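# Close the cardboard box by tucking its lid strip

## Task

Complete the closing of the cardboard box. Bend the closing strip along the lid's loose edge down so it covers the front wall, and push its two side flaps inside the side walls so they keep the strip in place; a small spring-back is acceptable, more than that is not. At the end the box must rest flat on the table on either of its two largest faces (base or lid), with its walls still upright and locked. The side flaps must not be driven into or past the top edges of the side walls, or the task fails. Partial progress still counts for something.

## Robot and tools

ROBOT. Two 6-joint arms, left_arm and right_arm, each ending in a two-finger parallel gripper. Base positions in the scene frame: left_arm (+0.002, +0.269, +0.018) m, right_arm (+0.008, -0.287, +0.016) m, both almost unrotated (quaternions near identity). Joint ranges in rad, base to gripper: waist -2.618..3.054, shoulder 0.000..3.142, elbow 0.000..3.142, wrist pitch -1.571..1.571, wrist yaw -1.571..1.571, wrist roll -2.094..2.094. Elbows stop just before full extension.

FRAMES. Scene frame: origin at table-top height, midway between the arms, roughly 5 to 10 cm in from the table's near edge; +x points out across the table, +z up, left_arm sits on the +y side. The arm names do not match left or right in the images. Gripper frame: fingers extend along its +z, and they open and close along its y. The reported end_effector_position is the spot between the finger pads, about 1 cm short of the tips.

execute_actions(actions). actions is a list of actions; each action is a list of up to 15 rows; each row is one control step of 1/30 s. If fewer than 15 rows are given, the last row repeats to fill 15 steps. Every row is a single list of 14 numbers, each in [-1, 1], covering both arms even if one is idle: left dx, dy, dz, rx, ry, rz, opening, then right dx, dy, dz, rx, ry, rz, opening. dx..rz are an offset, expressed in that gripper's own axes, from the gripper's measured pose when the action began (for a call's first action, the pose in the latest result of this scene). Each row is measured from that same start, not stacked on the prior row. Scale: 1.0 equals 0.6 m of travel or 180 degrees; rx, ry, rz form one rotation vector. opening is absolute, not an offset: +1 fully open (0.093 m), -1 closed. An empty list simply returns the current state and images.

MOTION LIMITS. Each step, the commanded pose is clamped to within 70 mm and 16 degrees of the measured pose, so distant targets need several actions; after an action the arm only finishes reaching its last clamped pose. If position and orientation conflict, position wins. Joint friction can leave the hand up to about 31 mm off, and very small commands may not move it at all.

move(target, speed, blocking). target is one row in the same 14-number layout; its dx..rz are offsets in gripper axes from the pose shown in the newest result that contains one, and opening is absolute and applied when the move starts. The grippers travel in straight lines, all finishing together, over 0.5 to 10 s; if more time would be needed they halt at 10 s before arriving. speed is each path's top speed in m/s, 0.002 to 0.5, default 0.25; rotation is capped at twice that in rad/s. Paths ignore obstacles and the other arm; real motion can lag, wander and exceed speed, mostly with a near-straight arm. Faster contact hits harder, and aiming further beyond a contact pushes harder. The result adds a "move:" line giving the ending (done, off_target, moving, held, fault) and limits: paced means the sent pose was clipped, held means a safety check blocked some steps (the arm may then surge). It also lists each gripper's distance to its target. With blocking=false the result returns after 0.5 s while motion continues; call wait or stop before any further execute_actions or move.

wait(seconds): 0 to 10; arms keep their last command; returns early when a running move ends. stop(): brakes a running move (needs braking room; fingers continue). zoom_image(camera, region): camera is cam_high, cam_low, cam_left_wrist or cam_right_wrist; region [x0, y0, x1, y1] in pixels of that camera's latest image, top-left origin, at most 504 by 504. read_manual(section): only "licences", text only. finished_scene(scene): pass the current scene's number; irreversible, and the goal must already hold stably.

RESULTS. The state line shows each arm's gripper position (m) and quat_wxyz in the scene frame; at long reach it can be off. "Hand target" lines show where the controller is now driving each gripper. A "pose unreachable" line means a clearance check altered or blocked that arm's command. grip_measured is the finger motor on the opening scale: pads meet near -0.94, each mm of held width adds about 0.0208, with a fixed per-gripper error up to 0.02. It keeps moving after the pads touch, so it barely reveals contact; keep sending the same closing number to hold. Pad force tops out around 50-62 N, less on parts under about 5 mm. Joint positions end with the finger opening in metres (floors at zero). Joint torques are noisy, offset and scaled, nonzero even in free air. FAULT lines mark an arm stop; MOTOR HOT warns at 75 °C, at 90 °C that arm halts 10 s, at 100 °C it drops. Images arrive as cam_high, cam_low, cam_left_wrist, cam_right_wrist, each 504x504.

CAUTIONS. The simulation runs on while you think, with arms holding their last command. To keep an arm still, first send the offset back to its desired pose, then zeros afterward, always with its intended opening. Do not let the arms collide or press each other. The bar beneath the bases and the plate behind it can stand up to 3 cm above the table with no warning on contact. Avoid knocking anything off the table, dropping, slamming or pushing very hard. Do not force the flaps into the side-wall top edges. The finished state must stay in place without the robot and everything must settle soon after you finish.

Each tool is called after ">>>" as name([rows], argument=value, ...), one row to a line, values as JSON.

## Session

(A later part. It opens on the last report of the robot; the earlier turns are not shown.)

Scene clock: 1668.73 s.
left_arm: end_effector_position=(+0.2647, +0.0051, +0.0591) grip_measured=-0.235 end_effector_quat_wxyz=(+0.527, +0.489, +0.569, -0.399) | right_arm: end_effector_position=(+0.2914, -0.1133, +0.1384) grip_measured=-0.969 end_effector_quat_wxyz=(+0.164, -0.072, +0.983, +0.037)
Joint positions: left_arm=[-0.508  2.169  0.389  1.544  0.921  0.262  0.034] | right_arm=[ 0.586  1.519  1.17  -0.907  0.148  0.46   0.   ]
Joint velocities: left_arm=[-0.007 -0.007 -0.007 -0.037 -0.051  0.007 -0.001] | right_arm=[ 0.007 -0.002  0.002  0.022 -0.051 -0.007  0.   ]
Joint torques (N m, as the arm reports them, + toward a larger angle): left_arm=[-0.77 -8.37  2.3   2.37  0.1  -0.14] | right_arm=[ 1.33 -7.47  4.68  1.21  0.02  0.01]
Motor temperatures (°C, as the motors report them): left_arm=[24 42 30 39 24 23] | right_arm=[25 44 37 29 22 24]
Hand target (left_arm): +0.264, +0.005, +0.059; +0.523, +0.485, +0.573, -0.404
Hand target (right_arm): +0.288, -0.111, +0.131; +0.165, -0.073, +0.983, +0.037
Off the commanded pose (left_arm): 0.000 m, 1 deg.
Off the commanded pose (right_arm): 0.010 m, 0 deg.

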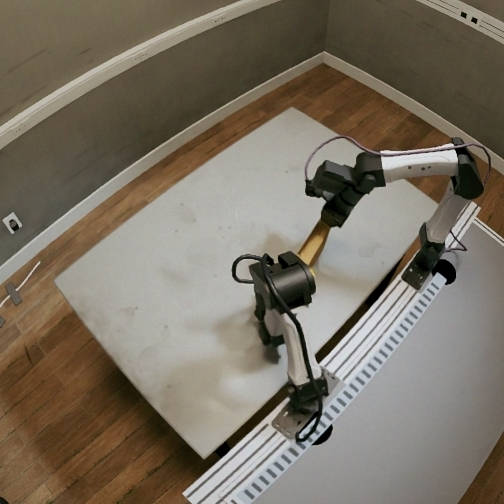

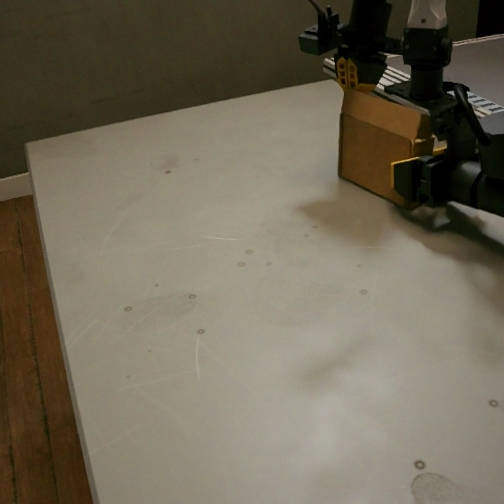

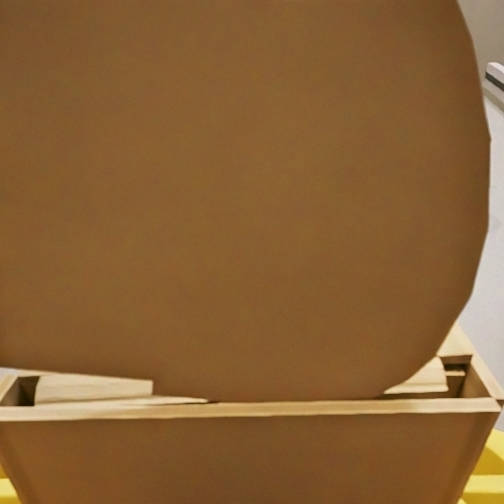

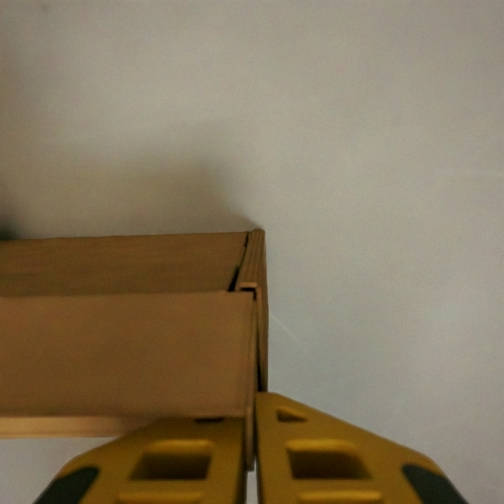

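>>> move(target=[0,0,0,0,0,0,-0.25, 0.02,0,0.012,0,-0.08,0,-1], speed=0.02)

Scene clock: 1678.83 s.
left_arm: end_effector_position=(+0.2651, +0.0051, +0.0595) grip_measured=-0.235 end_effector_quat_wxyz=(+0.533, +0.495, +0.563, -0.393) | right_arm: end_effector_position=(+0.2884, -0.1138, +0.1390) grip_measured=-0.969 end_effector_quat_wxyz=(+0.290, -0.066, +0.953, +0.051)
Joint positions: left_arm=[-0.508  2.169  0.389  1.546  0.919  0.283  0.034] | right_arm=[ 0.663  1.329  0.903 -0.601  0.292  0.482  0.   ]
Joint velocities: left_arm=[ 0.022  0.002 -0.022 -0.022  0.037 -0.007  0.   ] | right_arm=[-0.012  0.002 -0.007 -0.022 -0.007  0.022  0.   ]
Joint torques (N m, as the arm reports them, + toward a larger angle): left_arm=[-0.71 -8.35  2.48  2.32  0.1  -0.16] | right_arm=[ 1.47 -5.84  4.81  1.53  0.1   0.06]
Motor temperatures (°C, as the motors report them): left_arm=[24 42 30 39 24 23] | right_arm=[25 43 37 30 22 24]
Hand target (left_arm): +0.265, +0.005, +0.059; +0.527, +0.489, +0.569, -0.399
Hand target (right_arm): +0.282, -0.115, +0.129; +0.285, -0.066, +0.955, +0.049
Off the commanded pose (left_arm): 0.001 m, 1 deg.
Off the commanded pose (right_arm): 0.013 m, 1 deg.
move: off_target (right_arm)

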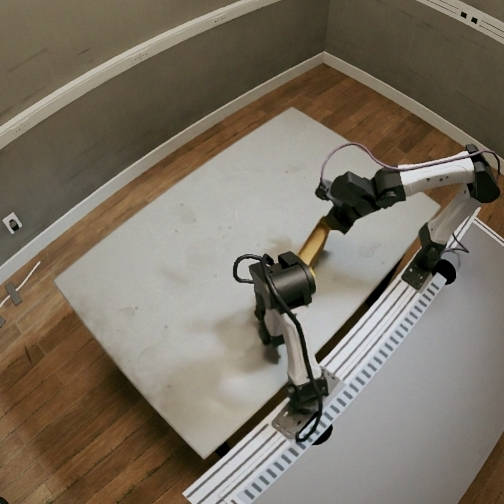

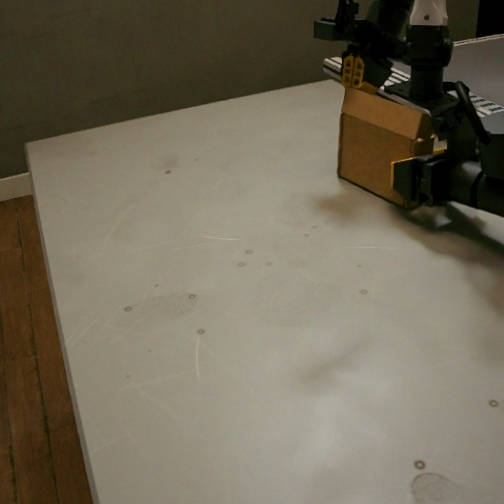

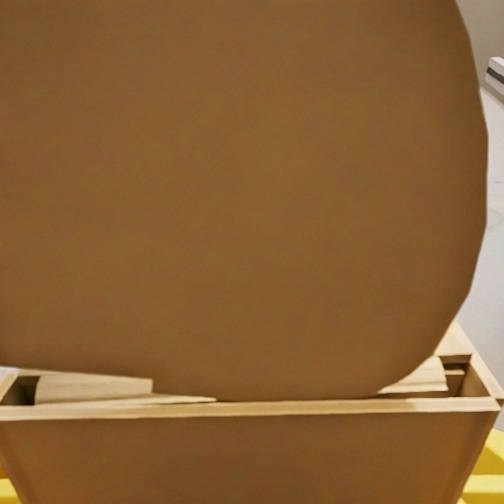

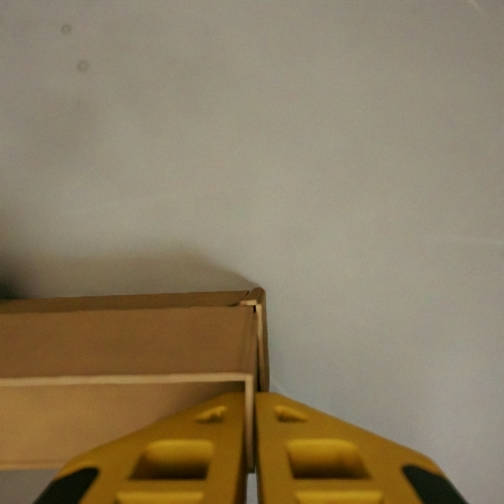

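>>> move(target=[0,0,0,0,0,0,-0.25, 0.04,0,0.005,0,0,0,-1], speed=0.02)

Scene clock: 1685.83 s.
left_arm: end_effector_position=(+0.2644, +0.0049, +0.0599) grip_measured=-0.235 end_effector_quat_wxyz=(+0.538, +0.504, +0.555, -0.386) | right_arm: end_effector_position=(+0.2837, -0.1144, +0.1391) grip_measured=-0.969 end_effector_quat_wxyz=(+0.311, -0.060, +0.947, +0.054)
Joint positions: left_arm=[-0.508  2.169  0.389  1.547  0.923  0.311  0.034] | right_arm=[ 0.688  1.287  0.85  -0.556  0.325  0.501  0.   ]
Joint velocities: left_arm=[-0.002 -0.022  0.007  0.037 -0.022  0.022 -0.001] | right_arm=[-0.012 -0.002 -0.007  0.037 -0.022 -0.081  0.   ]
Joint torques (N m, as the arm reports them, + toward a larger angle): left_arm=[-0.67 -8.37  2.36  2.33  0.03 -0.27] | right_arm=[ 1.46 -5.61  4.58  1.3  -0.03  0.09]
Motor temperatures (°C, as the motors report them): left_arm=[24 42 30 39 24 23] | right_arm=[25 42 37 31 22 24]
Hand target (left_arm): +0.265, +0.005, +0.060; +0.533, +0.495, +0.563, -0.393
Hand target (right_arm): +0.270, -0.116, +0.124; +0.290, -0.066, +0.953, +0.051
Off the commanded pose (left_arm): 0.001 m, 2 deg.
Off the commanded pose (right_arm): 0.021 m, 3 deg.
move: off_target (right_arm)

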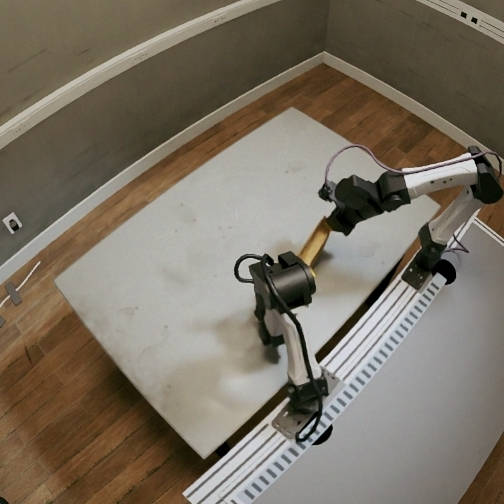

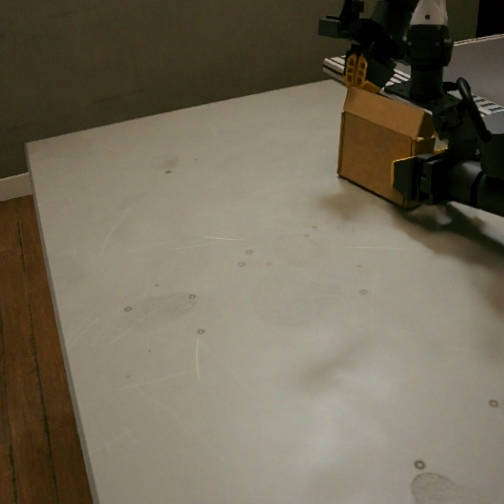

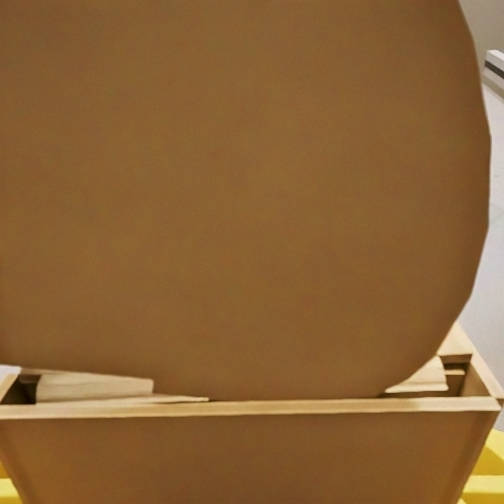

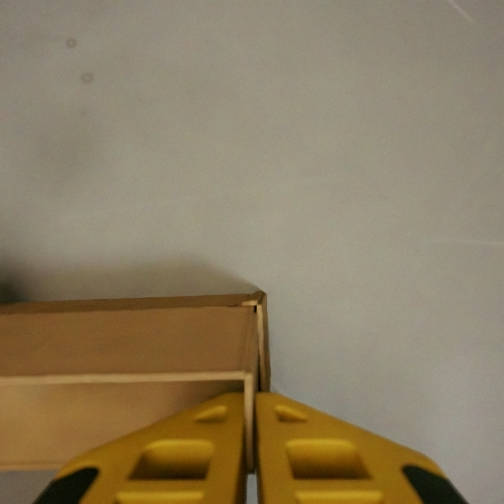

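>>> move(target=[0,0,0,0,0,0,-0.25, 0.02,0,0.005,0,0,-0.02,-1], speed=0.02)

Scene clock: 1696.23 s.
left_arm: end_effector_position=(+0.2646, +0.0049, +0.0599) grip_measured=-0.235 end_effector_quat_wxyz=(+0.539, +0.505, +0.553, -0.385) | right_arm: end_effector_position=(+0.2838, -0.1152, +0.1385) grip_measured=-0.970 end_effector_quat_wxyz=(+0.320, -0.080, +0.943, +0.045)
Joint positions: left_arm=[-0.508  2.169  0.389  1.548  0.922  0.317  0.034] | right_arm=[ 0.692  1.279  0.834 -0.536  0.339  0.457  0.   ]
Joint velocities: left_arm=[-0.007 -0.017 -0.012  0.066 -0.022 -0.081 -0.001] | right_arm=[ 0.007 -0.017 -0.007 -0.007 -0.037  0.066  0.   ]
Joint torques (N m, as the arm reports them, + toward a larger angle): left_arm=[-0.74 -8.24  2.23  2.37  0.07 -0.04] | right_arm=[ 1.35 -5.87  5.2   1.52  0.01 -0.07]
Motor temperatures (°C, as the motors report them): left_arm=[24 42 30 39 24 23] | right_arm=[25 41 37 31 22 24]
Hand target (left_arm): +0.264, +0.005, +0.060; +0.538, +0.504, +0.555, -0.386
Hand target (right_arm): +0.276, -0.115, +0.130; +0.313, -0.090, +0.945, +0.044
Off the commanded pose (left_arm): 0.000 m, 0 deg.
Off the commanded pose (right_arm): 0.012 m, 1 deg.
move: off_target (right_arm)

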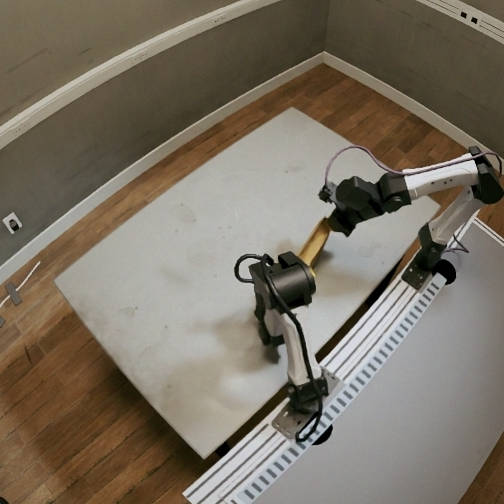

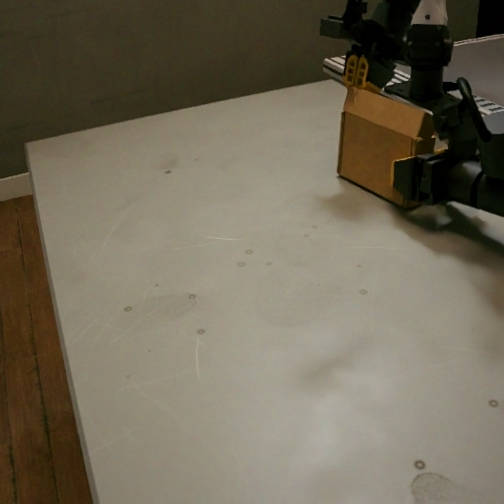

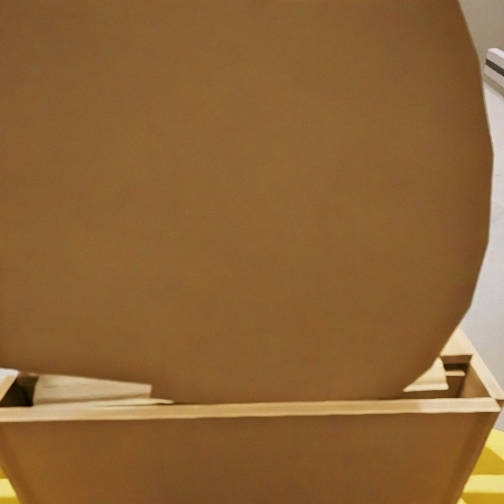

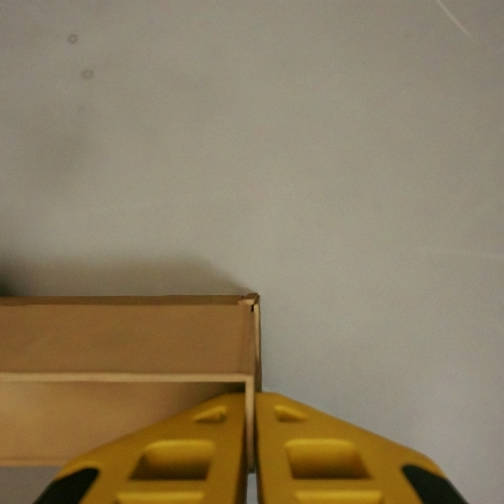

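Progress. Push on.

>>> move(target=[0,0,0,0,0,0,-0.25, 0.035,0,0.008,0,0,0,-1], speed=0.02)

Scene clock: 1700.20 s.
left_arm: end_effector_position=(+0.2647, +0.0050, +0.0599) grip_measured=-0.235 end_effector_quat_wxyz=(+0.539, +0.505, +0.554, -0.384) | right_arm: end_effector_position=(+0.2827, -0.1154, +0.1370) grip_measured=-0.970 end_effector_quat_wxyz=(+0.339, -0.075, +0.937, +0.048)
Joint positions: left_arm=[-0.508  2.169  0.389  1.548  0.922  0.316  0.034] | right_arm=[ 0.708  1.254  0.787 -0.48   0.367  0.466  0.   ]
Joint velocities: left_arm=[ 0.007 -0.022  0.017  0.051 -0.051 -0.066 -0.002] | right_arm=[-0.007 -0.012 -0.002 -0.051  0.007  0.007  0.   ]
Joint torques (N m, as the arm reports them, + toward a larger angle): left_arm=[-0.53 -8.34  2.6   2.34  0.09  0.05] | right_arm=[ 1.42 -5.34  4.76  1.38 -0.01  0.11]
Motor temperatures (°C, as the motors report them): left_arm=[24 42 30 39 24 23] | right_arm=[25 41 37 31 22 24]
Hand target (left_arm): +0.265, +0.005, +0.060; +0.539, +0.505, +0.553, -0.385
Hand target (right_arm): +0.270, -0.118, +0.122; +0.320, -0.080, +0.943, +0.046
Off the commanded pose (left_arm): 0.000 m, 0 deg.
Off the commanded pose (right_arm): 0.020 m, 2 deg.
move: off_target (right_arm)

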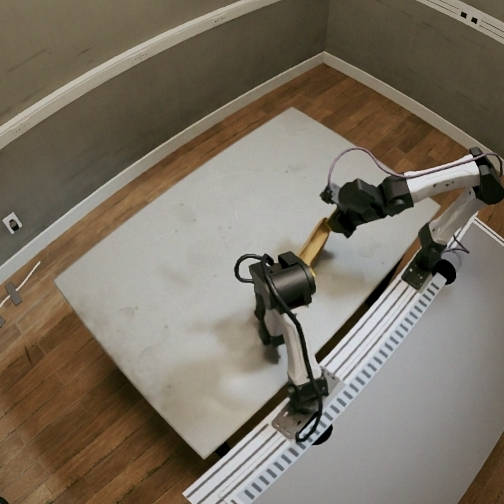

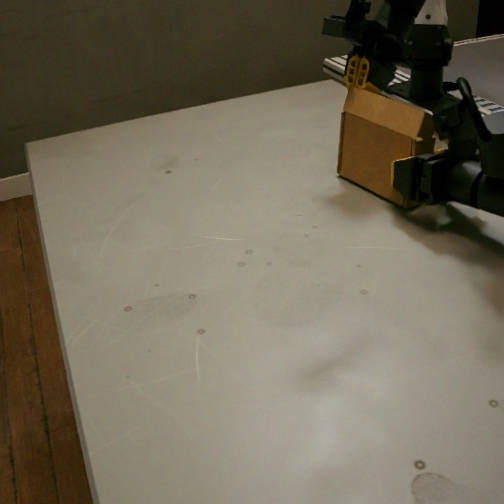

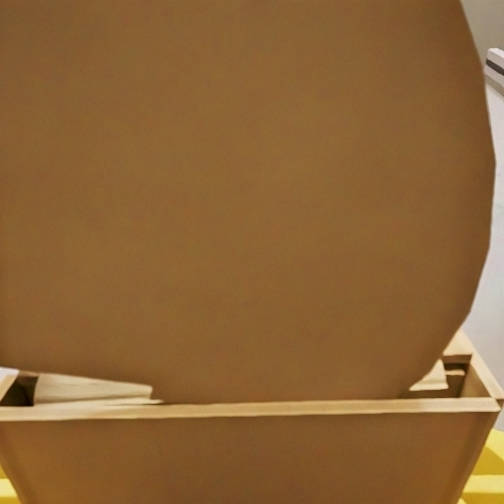

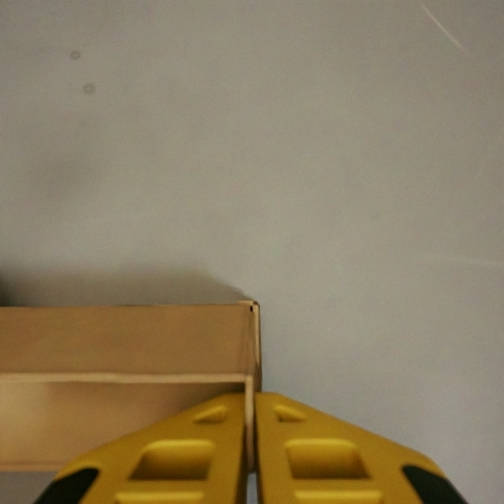

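>>> move(target=[0,0,0,0,0,0,-0.25, 0.045,0,0.01,0,-0.02,-0.008,-1], speed=0.02)

Scene clock: 1709.67 s.
left_arm: end_effector_position=(+0.2646, +0.0049, +0.0599) grip_measured=-0.235 end_effector_quat_wxyz=(+0.540, +0.506, +0.553, -0.384) | right_arm: end_effector_position=(+0.2798, -0.1159, +0.1340) grip_measured=-0.970 end_effector_quat_wxyz=(+0.393, -0.071, +0.916, +0.051)
Joint positions: left_arm=[-0.508  2.169  0.389  1.548  0.922  0.319  0.034] | right_arm=[ 0.753  1.193  0.662 -0.32   0.449  0.462  0.   ]
Joint velocities: left_arm=[ 0.007 -0.002  0.002  0.007  0.007 -0.081 -0.   ] | right_arm=[ 0.017 -0.007 -0.007  0.037  0.007 -0.037  0.   ]
Joint torques (N m, as the arm reports them, + toward a larger angle): left_arm=[-0.74 -8.3   2.37  2.38  0.12  0.01] | right_arm=[ 1.47 -4.56  4.69  1.42 -0.13  0.  ]
Motor temperatures (°C, as the motors report them): left_arm=[24 42 29 39 24 23] | right_arm=[25 40 37 31 22 24]
Hand target (left_arm): +0.265, +0.005, +0.060; +0.539, +0.505, +0.554, -0.384
Hand target (right_arm): +0.266, -0.118, +0.116; +0.369, -0.085, +0.925, +0.047
Off the commanded pose (left_arm): 0.000 m, 0 deg.
Off the commanded pose (right_arm): 0.023 m, 3 deg.
move: off_target (right_arm)

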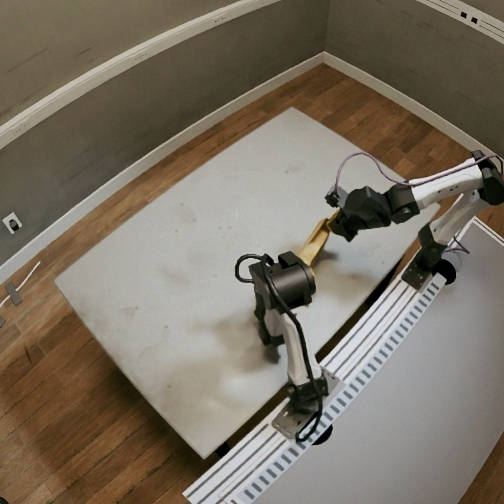

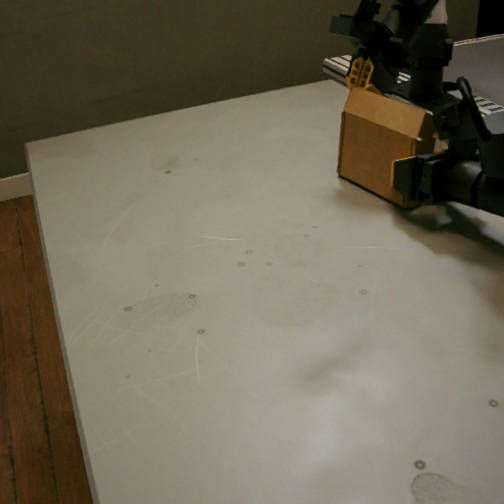

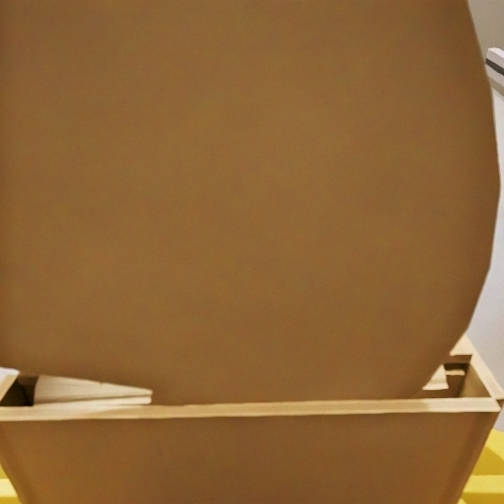

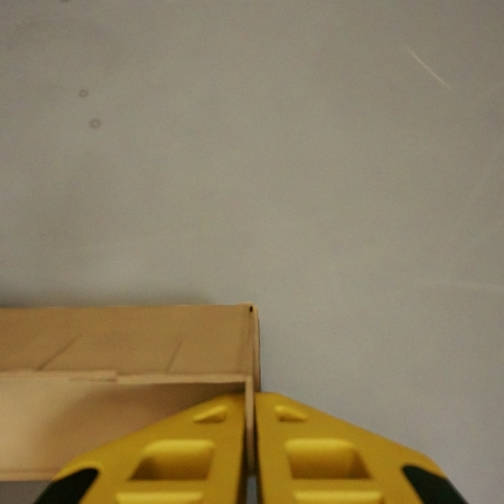

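Going in. One more, then release.

>>> move(target=[0,0,0,0,0,0,-0.25, 0.045,0,0.01,0,-0.02,-0.01,-1], speed=0.02)

>>> move(target=[0,0,0,0,0,0,-0.25, 0,0,0,0,0,0,-0.6], speed=0.02)

>>> move(target=[0,0,0,0,0,0,-0.25, 0,0,-0.1,0,0,0,-0.6], speed=0.05)

Scene clock: 1715.17 s.
left_arm: end_effector_position=(+0.2649, +0.0050, +0.0598) grip_measured=-0.235 end_effector_quat_wxyz=(+0.540, +0.505, +0.554, -0.383) | right_arm: end_effector_position=(+0.2787, -0.1161, +0.1304) grip_measured=-0.970 end_effector_quat_wxyz=(+0.445, -0.065, +0.892, +0.053)
Joint positions: left_arm=[-0.508  2.169  0.389  1.548  0.92   0.318  0.034] | right_arm=[ 0.796  1.159  0.543 -0.137  0.535  0.446  0.   ]
Joint velocities: left_arm=[ 0.012 -0.017  0.012  0.007 -0.007 -0.037 -0.   ] | right_arm=[-0.012  0.002 -0.002 -0.095 -0.007 -0.037  0.   ]
Joint torques (N m, as the arm reports them, + toward a larger angle): left_arm=[-0.7  -8.33  2.34  2.37  0.13  0.04] | right_arm=[ 1.54 -4.11  4.65  1.59 -0.11  0.  ]
Motor temperatures (°C, as the motors report them): left_arm=[24 42 29 39 24 23] | right_arm=[25 40 37 32 22 24]
Hand target (left_arm): +0.265, +0.005, +0.060; +0.540, +0.506, +0.553, -0.384
Hand target (right_arm): +0.265, -0.118, +0.111; +0.421, -0.083, +0.902, +0.048
Off the commanded pose (left_arm): 0.000 m, 0 deg.
Off the commanded pose (right_arm): 0.024 m, 4 deg.
move: off_target (right_arm)

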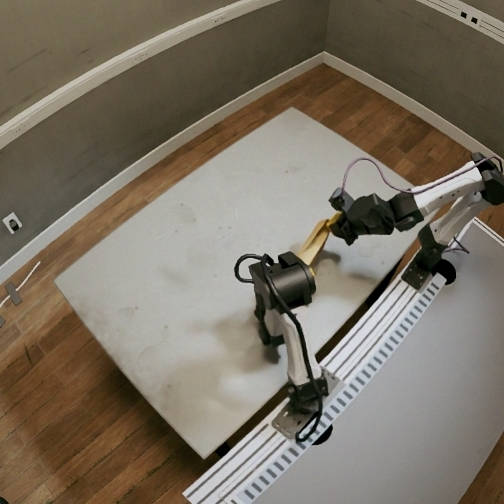

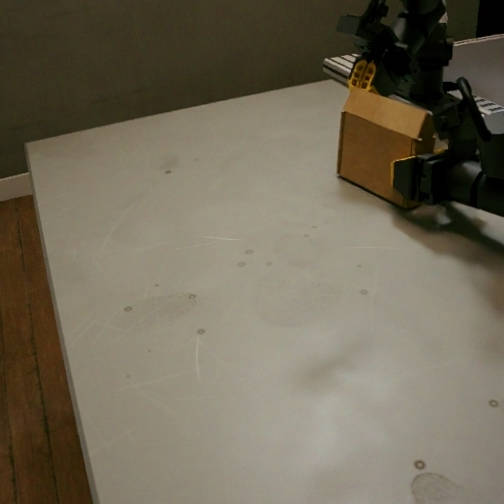

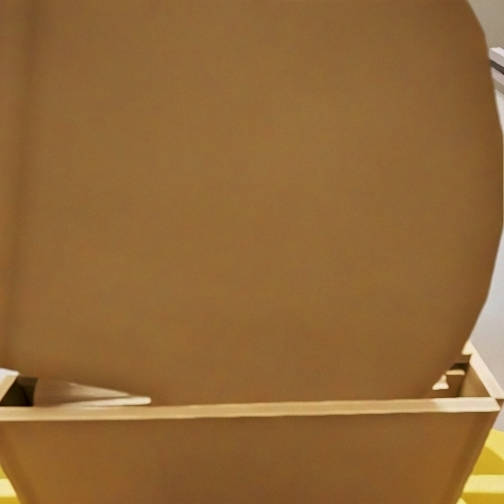

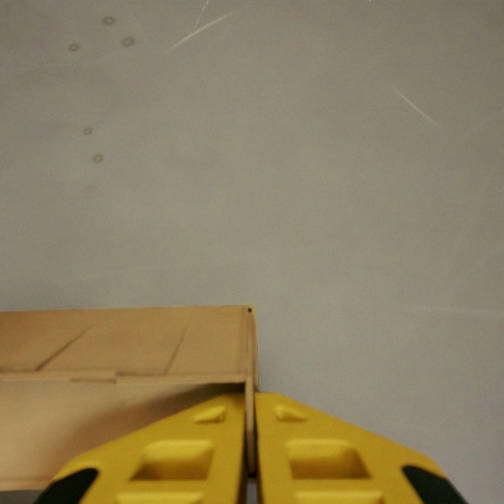

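Scene clock: 1715.67 s.
left_arm: end_effector_position=(+0.2649, +0.0050, +0.0599) grip_measured=-0.235 end_effector_quat_wxyz=(+0.540, +0.505, +0.554, -0.383) | right_arm: end_effector_position=(+0.2790, -0.1161, +0.1308) grip_measured=-0.602 end_effector_quat_wxyz=(+0.446, -0.064, +0.891, +0.053)
Joint positions: left_arm=[-0.508  2.169  0.389  1.548  0.92   0.318  0.034] | right_arm=[ 0.796  1.159  0.543 -0.135  0.536  0.446  0.016]
Joint velocities: left_arm=[-0.002 -0.002 -0.002 -0.051 -0.007  0.022 -0.001] | right_arm=[-0.017 -0.002  0.007 -0.007  0.022 -0.037 -0.001]
Joint torques (N m, as the arm reports them, + toward a larger angle): left_arm=[-0.74 -8.33  2.46  2.37  0.12  0.04] | right_arm=[ 0.38 -3.89  7.33  1.75  0.12 -0.08]
Motor temperatures (°C, as the motors report them): left_arm=[24 42 29 39 24 23] | right_arm=[25 40 37 32 22 24]
Hand target (left_arm): +0.265, +0.005, +0.060; +0.540, +0.505, +0.554, -0.383
Hand target (right_arm): +0.279, -0.116, +0.130; +0.445, -0.065, +0.892, +0.053
Off the commanded pose (left_arm): 0.000 m, 0 deg.
Off the commanded pose (right_arm): 0.000 m, 0 deg.
move: done

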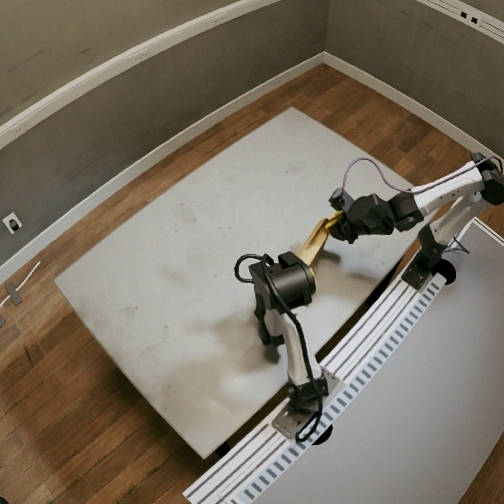

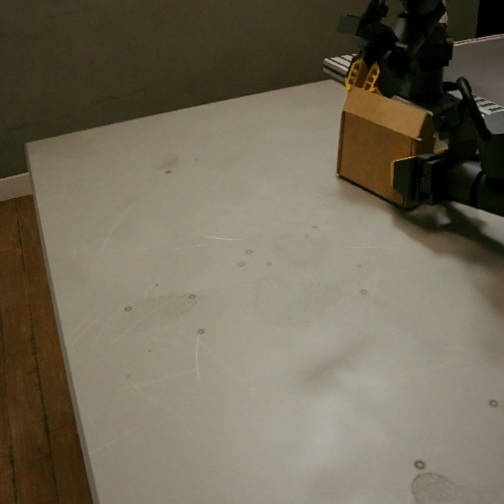

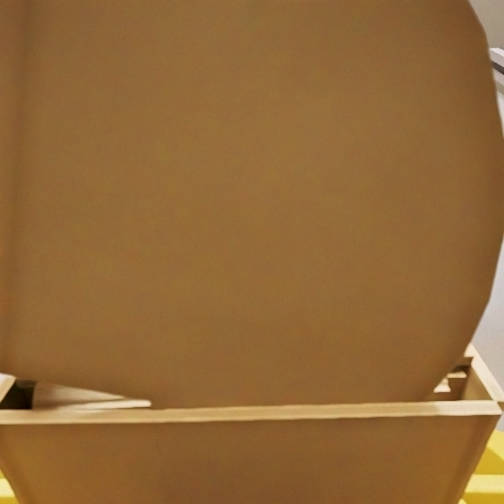

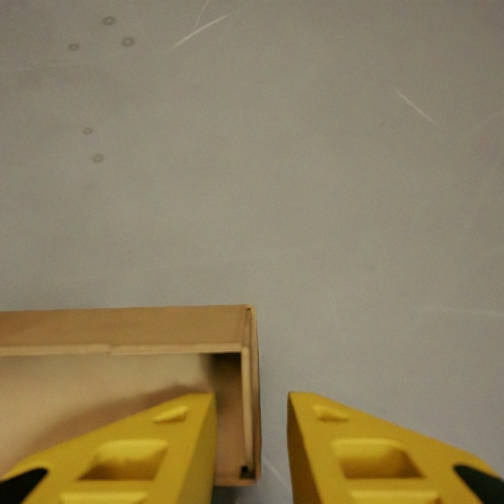

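Scene clock: 1717.40 s.
left_arm: end_effector_position=(+0.2649, +0.0050, +0.0599) grip_measured=-0.235 end_effector_quat_wxyz=(+0.540, +0.505, +0.554, -0.383) | right_arm: end_effector_position=(+0.2334, -0.1268, +0.1594) grip_measured=-0.602 end_effector_quat_wxyz=(+0.441, -0.065, +0.894, +0.050)
Joint positions: left_arm=[-0.508  2.169  0.389  1.548  0.92   0.318  0.034] | right_arm=[ 0.961  0.966  0.594 -0.474  0.649  0.595  0.016]
Joint velocities: left_arm=[ 0.012 -0.007  0.002 -0.007 -0.051 -0.037 -0.   ] | right_arm=[ 0.002 -0.012 -0.002 -0.007 -0.081  0.007  0.   ]
Joint torques (N m, as the arm reports them, + toward a larger angle): left_arm=[-0.65 -8.28  2.33  2.35  0.09  0.06] | right_arm=[ 1.47 -3.04  8.63  1.38  0.26 -0.02]
Motor temperatures (°C, as the motors report them): left_arm=[24 42 29 39 24 23] | right_arm=[25 39 37 32 22 24]
Hand target (left_arm): +0.265, +0.005, +0.060; +0.540, +0.505, +0.554, -0.383
Hand target (right_arm): +0.232, -0.125, +0.167; +0.445, -0.064, +0.892, +0.056
Off the commanded pose (left_arm): 0.000 m, 0 deg.
Off the commanded pose (right_arm): 0.008 m, 1 deg.
move: done

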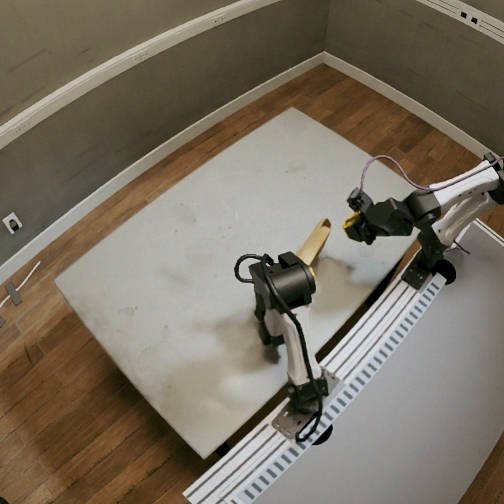

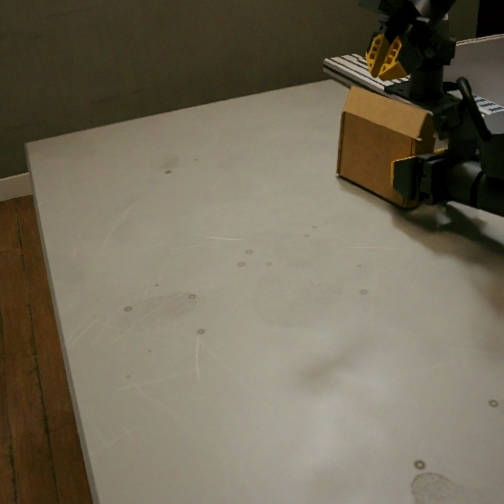

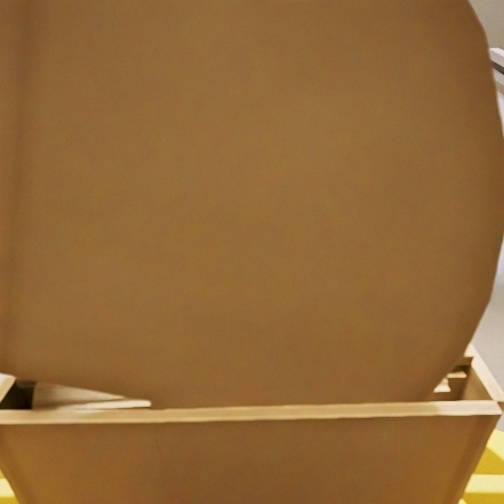

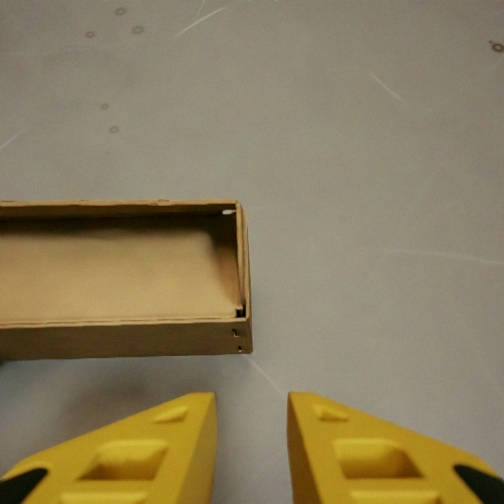

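>>> move(target=[0,0,0,0,0,0,-0.25, -0.1,0.11,0,0,0,0,0.4], speed=0.1)

>>> move(target=[0,0,0,0,0,0,-0.25, 0,0,0.1,0,0,0,0.4], speed=0.06)

Scene clock: 1729.50 s.
left_arm: end_effector_position=(+0.2649, +0.0050, +0.0599) grip_measured=-0.235 end_effector_quat_wxyz=(+0.540, +0.505, +0.554, -0.383) | right_arm: end_effector_position=(+0.2605, -0.0583, +0.2081) grip_measured=+0.398 end_effector_quat_wxyz=(+0.445, -0.059, +0.892, +0.059)
Joint positions: left_arm=[-0.508  2.169  0.389  1.548  0.92   0.318  0.034] | right_arm=[ 1.022  1.268  0.941 -0.536  0.688  0.659  0.064]
Joint velocities: left_arm=[-0.002 -0.012 -0.022  0.007 -0.022  0.022 -0.001] | right_arm=[ 0.002 -0.007  0.002 -0.066 -0.022  0.066 -0.   ]
Joint torques (N m, as the arm reports them, + toward a larger angle): left_arm=[-0.72 -8.35  2.31  2.38  0.11  0.07] | right_arm=[ 1.35 -3.58  8.48  1.36  0.28  0.03]
Motor temperatures (°C, as the motors report them): left_arm=[24 42 29 39 24 23] | right_arm=[25 38 40 32 22 24]
Hand target (left_arm): +0.265, +0.005, +0.060; +0.540, +0.505, +0.554, -0.383
Hand target (right_arm): +0.258, -0.055, +0.207; +0.441, -0.065, +0.894, +0.052
Off the commanded pose (left_arm): 0.000 m, 0 deg.
Off the commanded pose (right_arm): 0.002 m, 1 deg.
move: done

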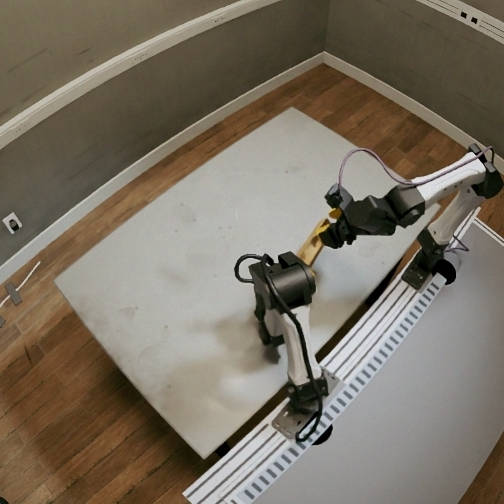

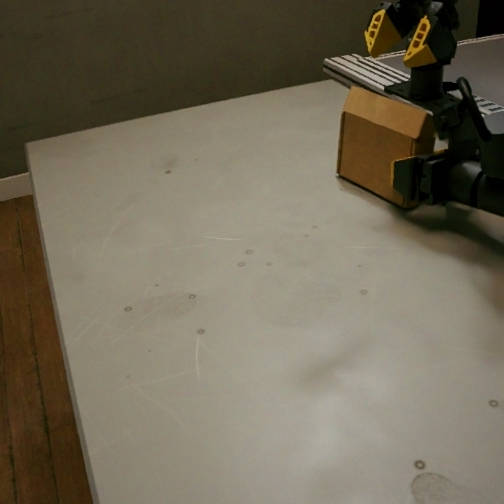

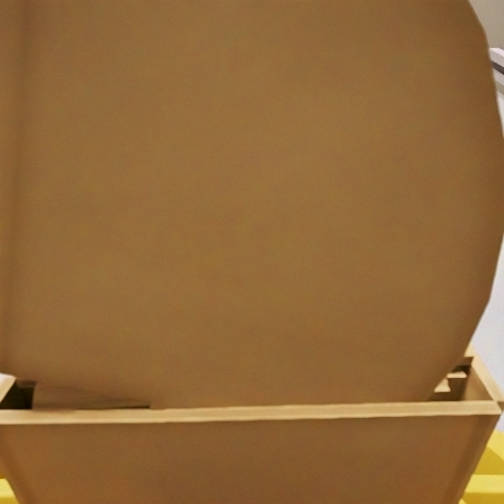

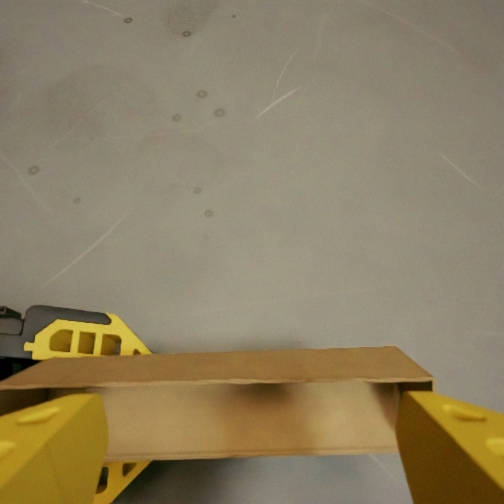

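Scene clock: 1731.00 s.
left_arm: end_effector_position=(+0.2649, +0.0050, +0.0599) grip_measured=-0.235 end_effector_quat_wxyz=(+0.540, +0.505, +0.554, -0.383) | right_arm: end_effector_position=(+0.3087, -0.0467, +0.1891) grip_measured=+0.398 end_effector_quat_wxyz=(+0.460, -0.049, +0.884, +0.068)
Joint positions: left_arm=[-0.508  2.169  0.389  1.548  0.92   0.318  0.034] | right_arm=[ 0.893  1.394  0.918 -0.273  0.613  0.538  0.064]
Joint velocities: left_arm=[-0.007 -0.007 -0.002 -0.051  0.007 -0.022  0.001] | right_arm=[ 0.002  0.002 -0.002 -0.022 -0.037 -0.022  0.001]
Joint torques (N m, as the arm reports them, + toward a larger angle): left_arm=[-0.69 -8.35  2.43  2.39  0.07  0.01] | right_arm=[-0.45 -5.    5.65  1.8  -0.02 -0.16]
Motor temperatures (°C, as the motors report them): left_arm=[24 42 29 39 24 23] | right_arm=[25 38 40 32 22 24]
Hand target (left_arm): +0.265, +0.005, +0.060; +0.540, +0.505, +0.554, -0.383
Hand target (right_arm): +0.307, -0.050, +0.172; +0.446, -0.059, +0.891, +0.058
Off the commanded pose (left_arm): 0.000 m, 0 deg.
Off the commanded pose (right_arm): 0.017 m, 2 deg.
move: off_target (right_arm)

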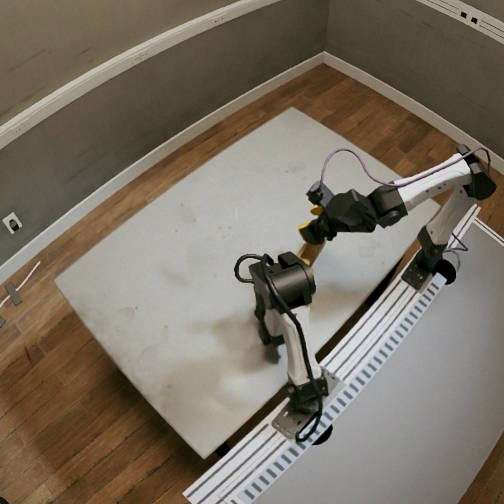

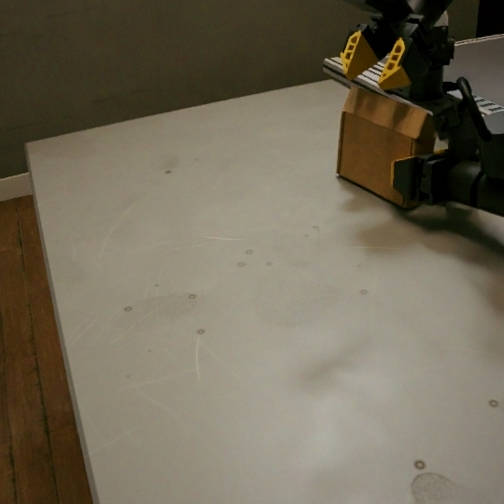

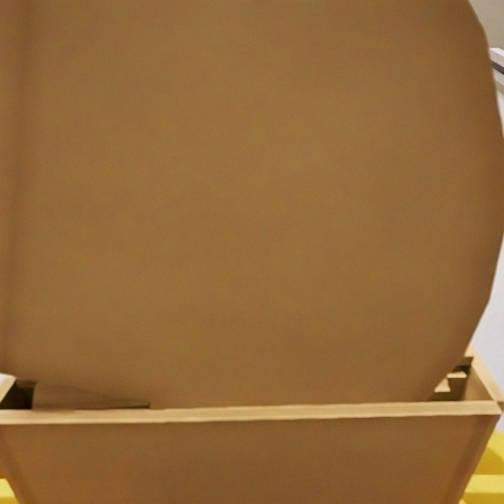

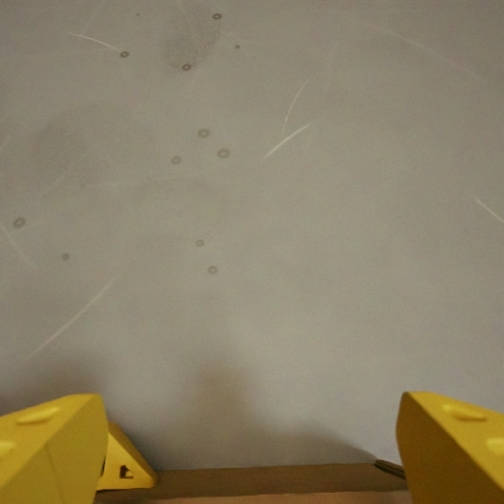

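>>> move(target=[0,0,0,0,0,0,-0.25, 0.055,0,0.045,0,0.19,0,0.4], speed=0.06)

Scene clock: 1745.27 s.
left_arm: end_effector_position=(+0.2649, +0.0050, +0.0599) grip_measured=-0.235 end_effector_quat_wxyz=(+0.540, +0.505, +0.554, -0.383) | right_arm: end_effector_position=(+0.3119, -0.0439, +0.1472) grip_measured=+0.398 end_effector_quat_wxyz=(+0.194, -0.067, +0.978, +0.044)
Joint positions: left_arm=[-0.508  2.169  0.389  1.548  0.92   0.318  0.034] | right_arm=[ 0.73   1.705  1.373 -0.888  0.22   0.597  0.064]
Joint velocities: left_arm=[-0.002  0.007 -0.012  0.022 -0.007 -0.081  0.001] | right_arm=[-0.012  0.002  0.002 -0.007 -0.022  0.037 -0.   ]
Joint torques (N m, as the arm reports them, + toward a larger angle): left_arm=[-0.75 -8.4   2.32  2.41  0.12  0.02] | right_arm=[-0.38 -7.61  8.06  0.83 -0.12 -0.11]
Motor temperatures (°C, as the motors report them): left_arm=[24 42 29 39 24 23] | right_arm=[25 38 40 33 22 24]
Hand target (left_arm): +0.265, +0.005, +0.060; +0.540, +0.505, +0.554, -0.383
Hand target (right_arm): +0.313, -0.043, +0.145; +0.183, -0.068, +0.980, +0.044
Off the commanded pose (left_arm): 0.000 m, 0 deg.
Off the commanded pose (right_arm): 0.001 m, 2 deg.
move: done

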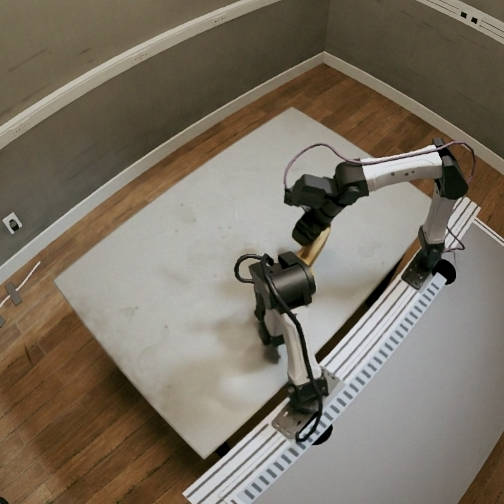

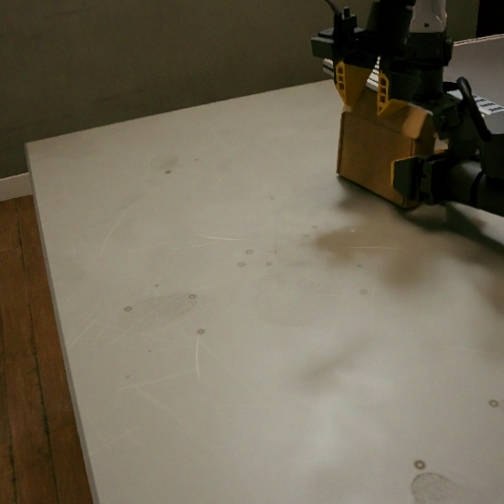

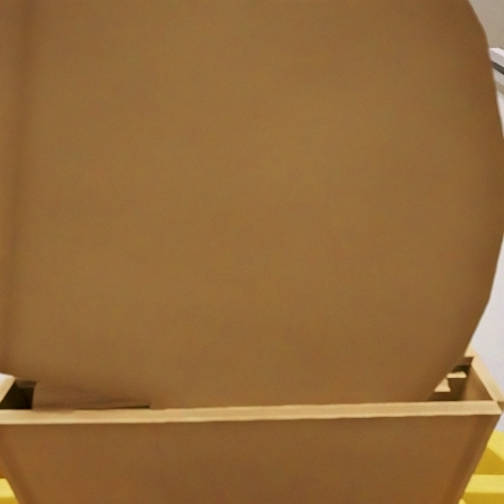

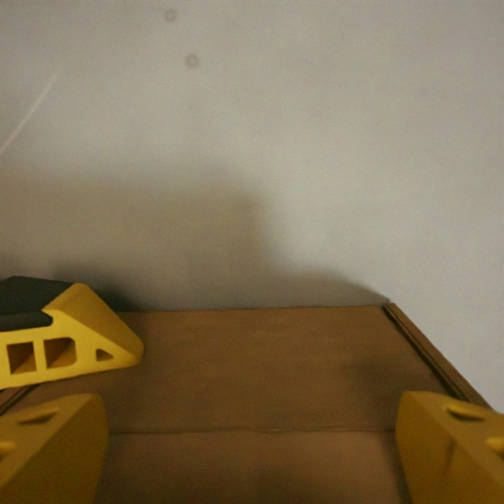

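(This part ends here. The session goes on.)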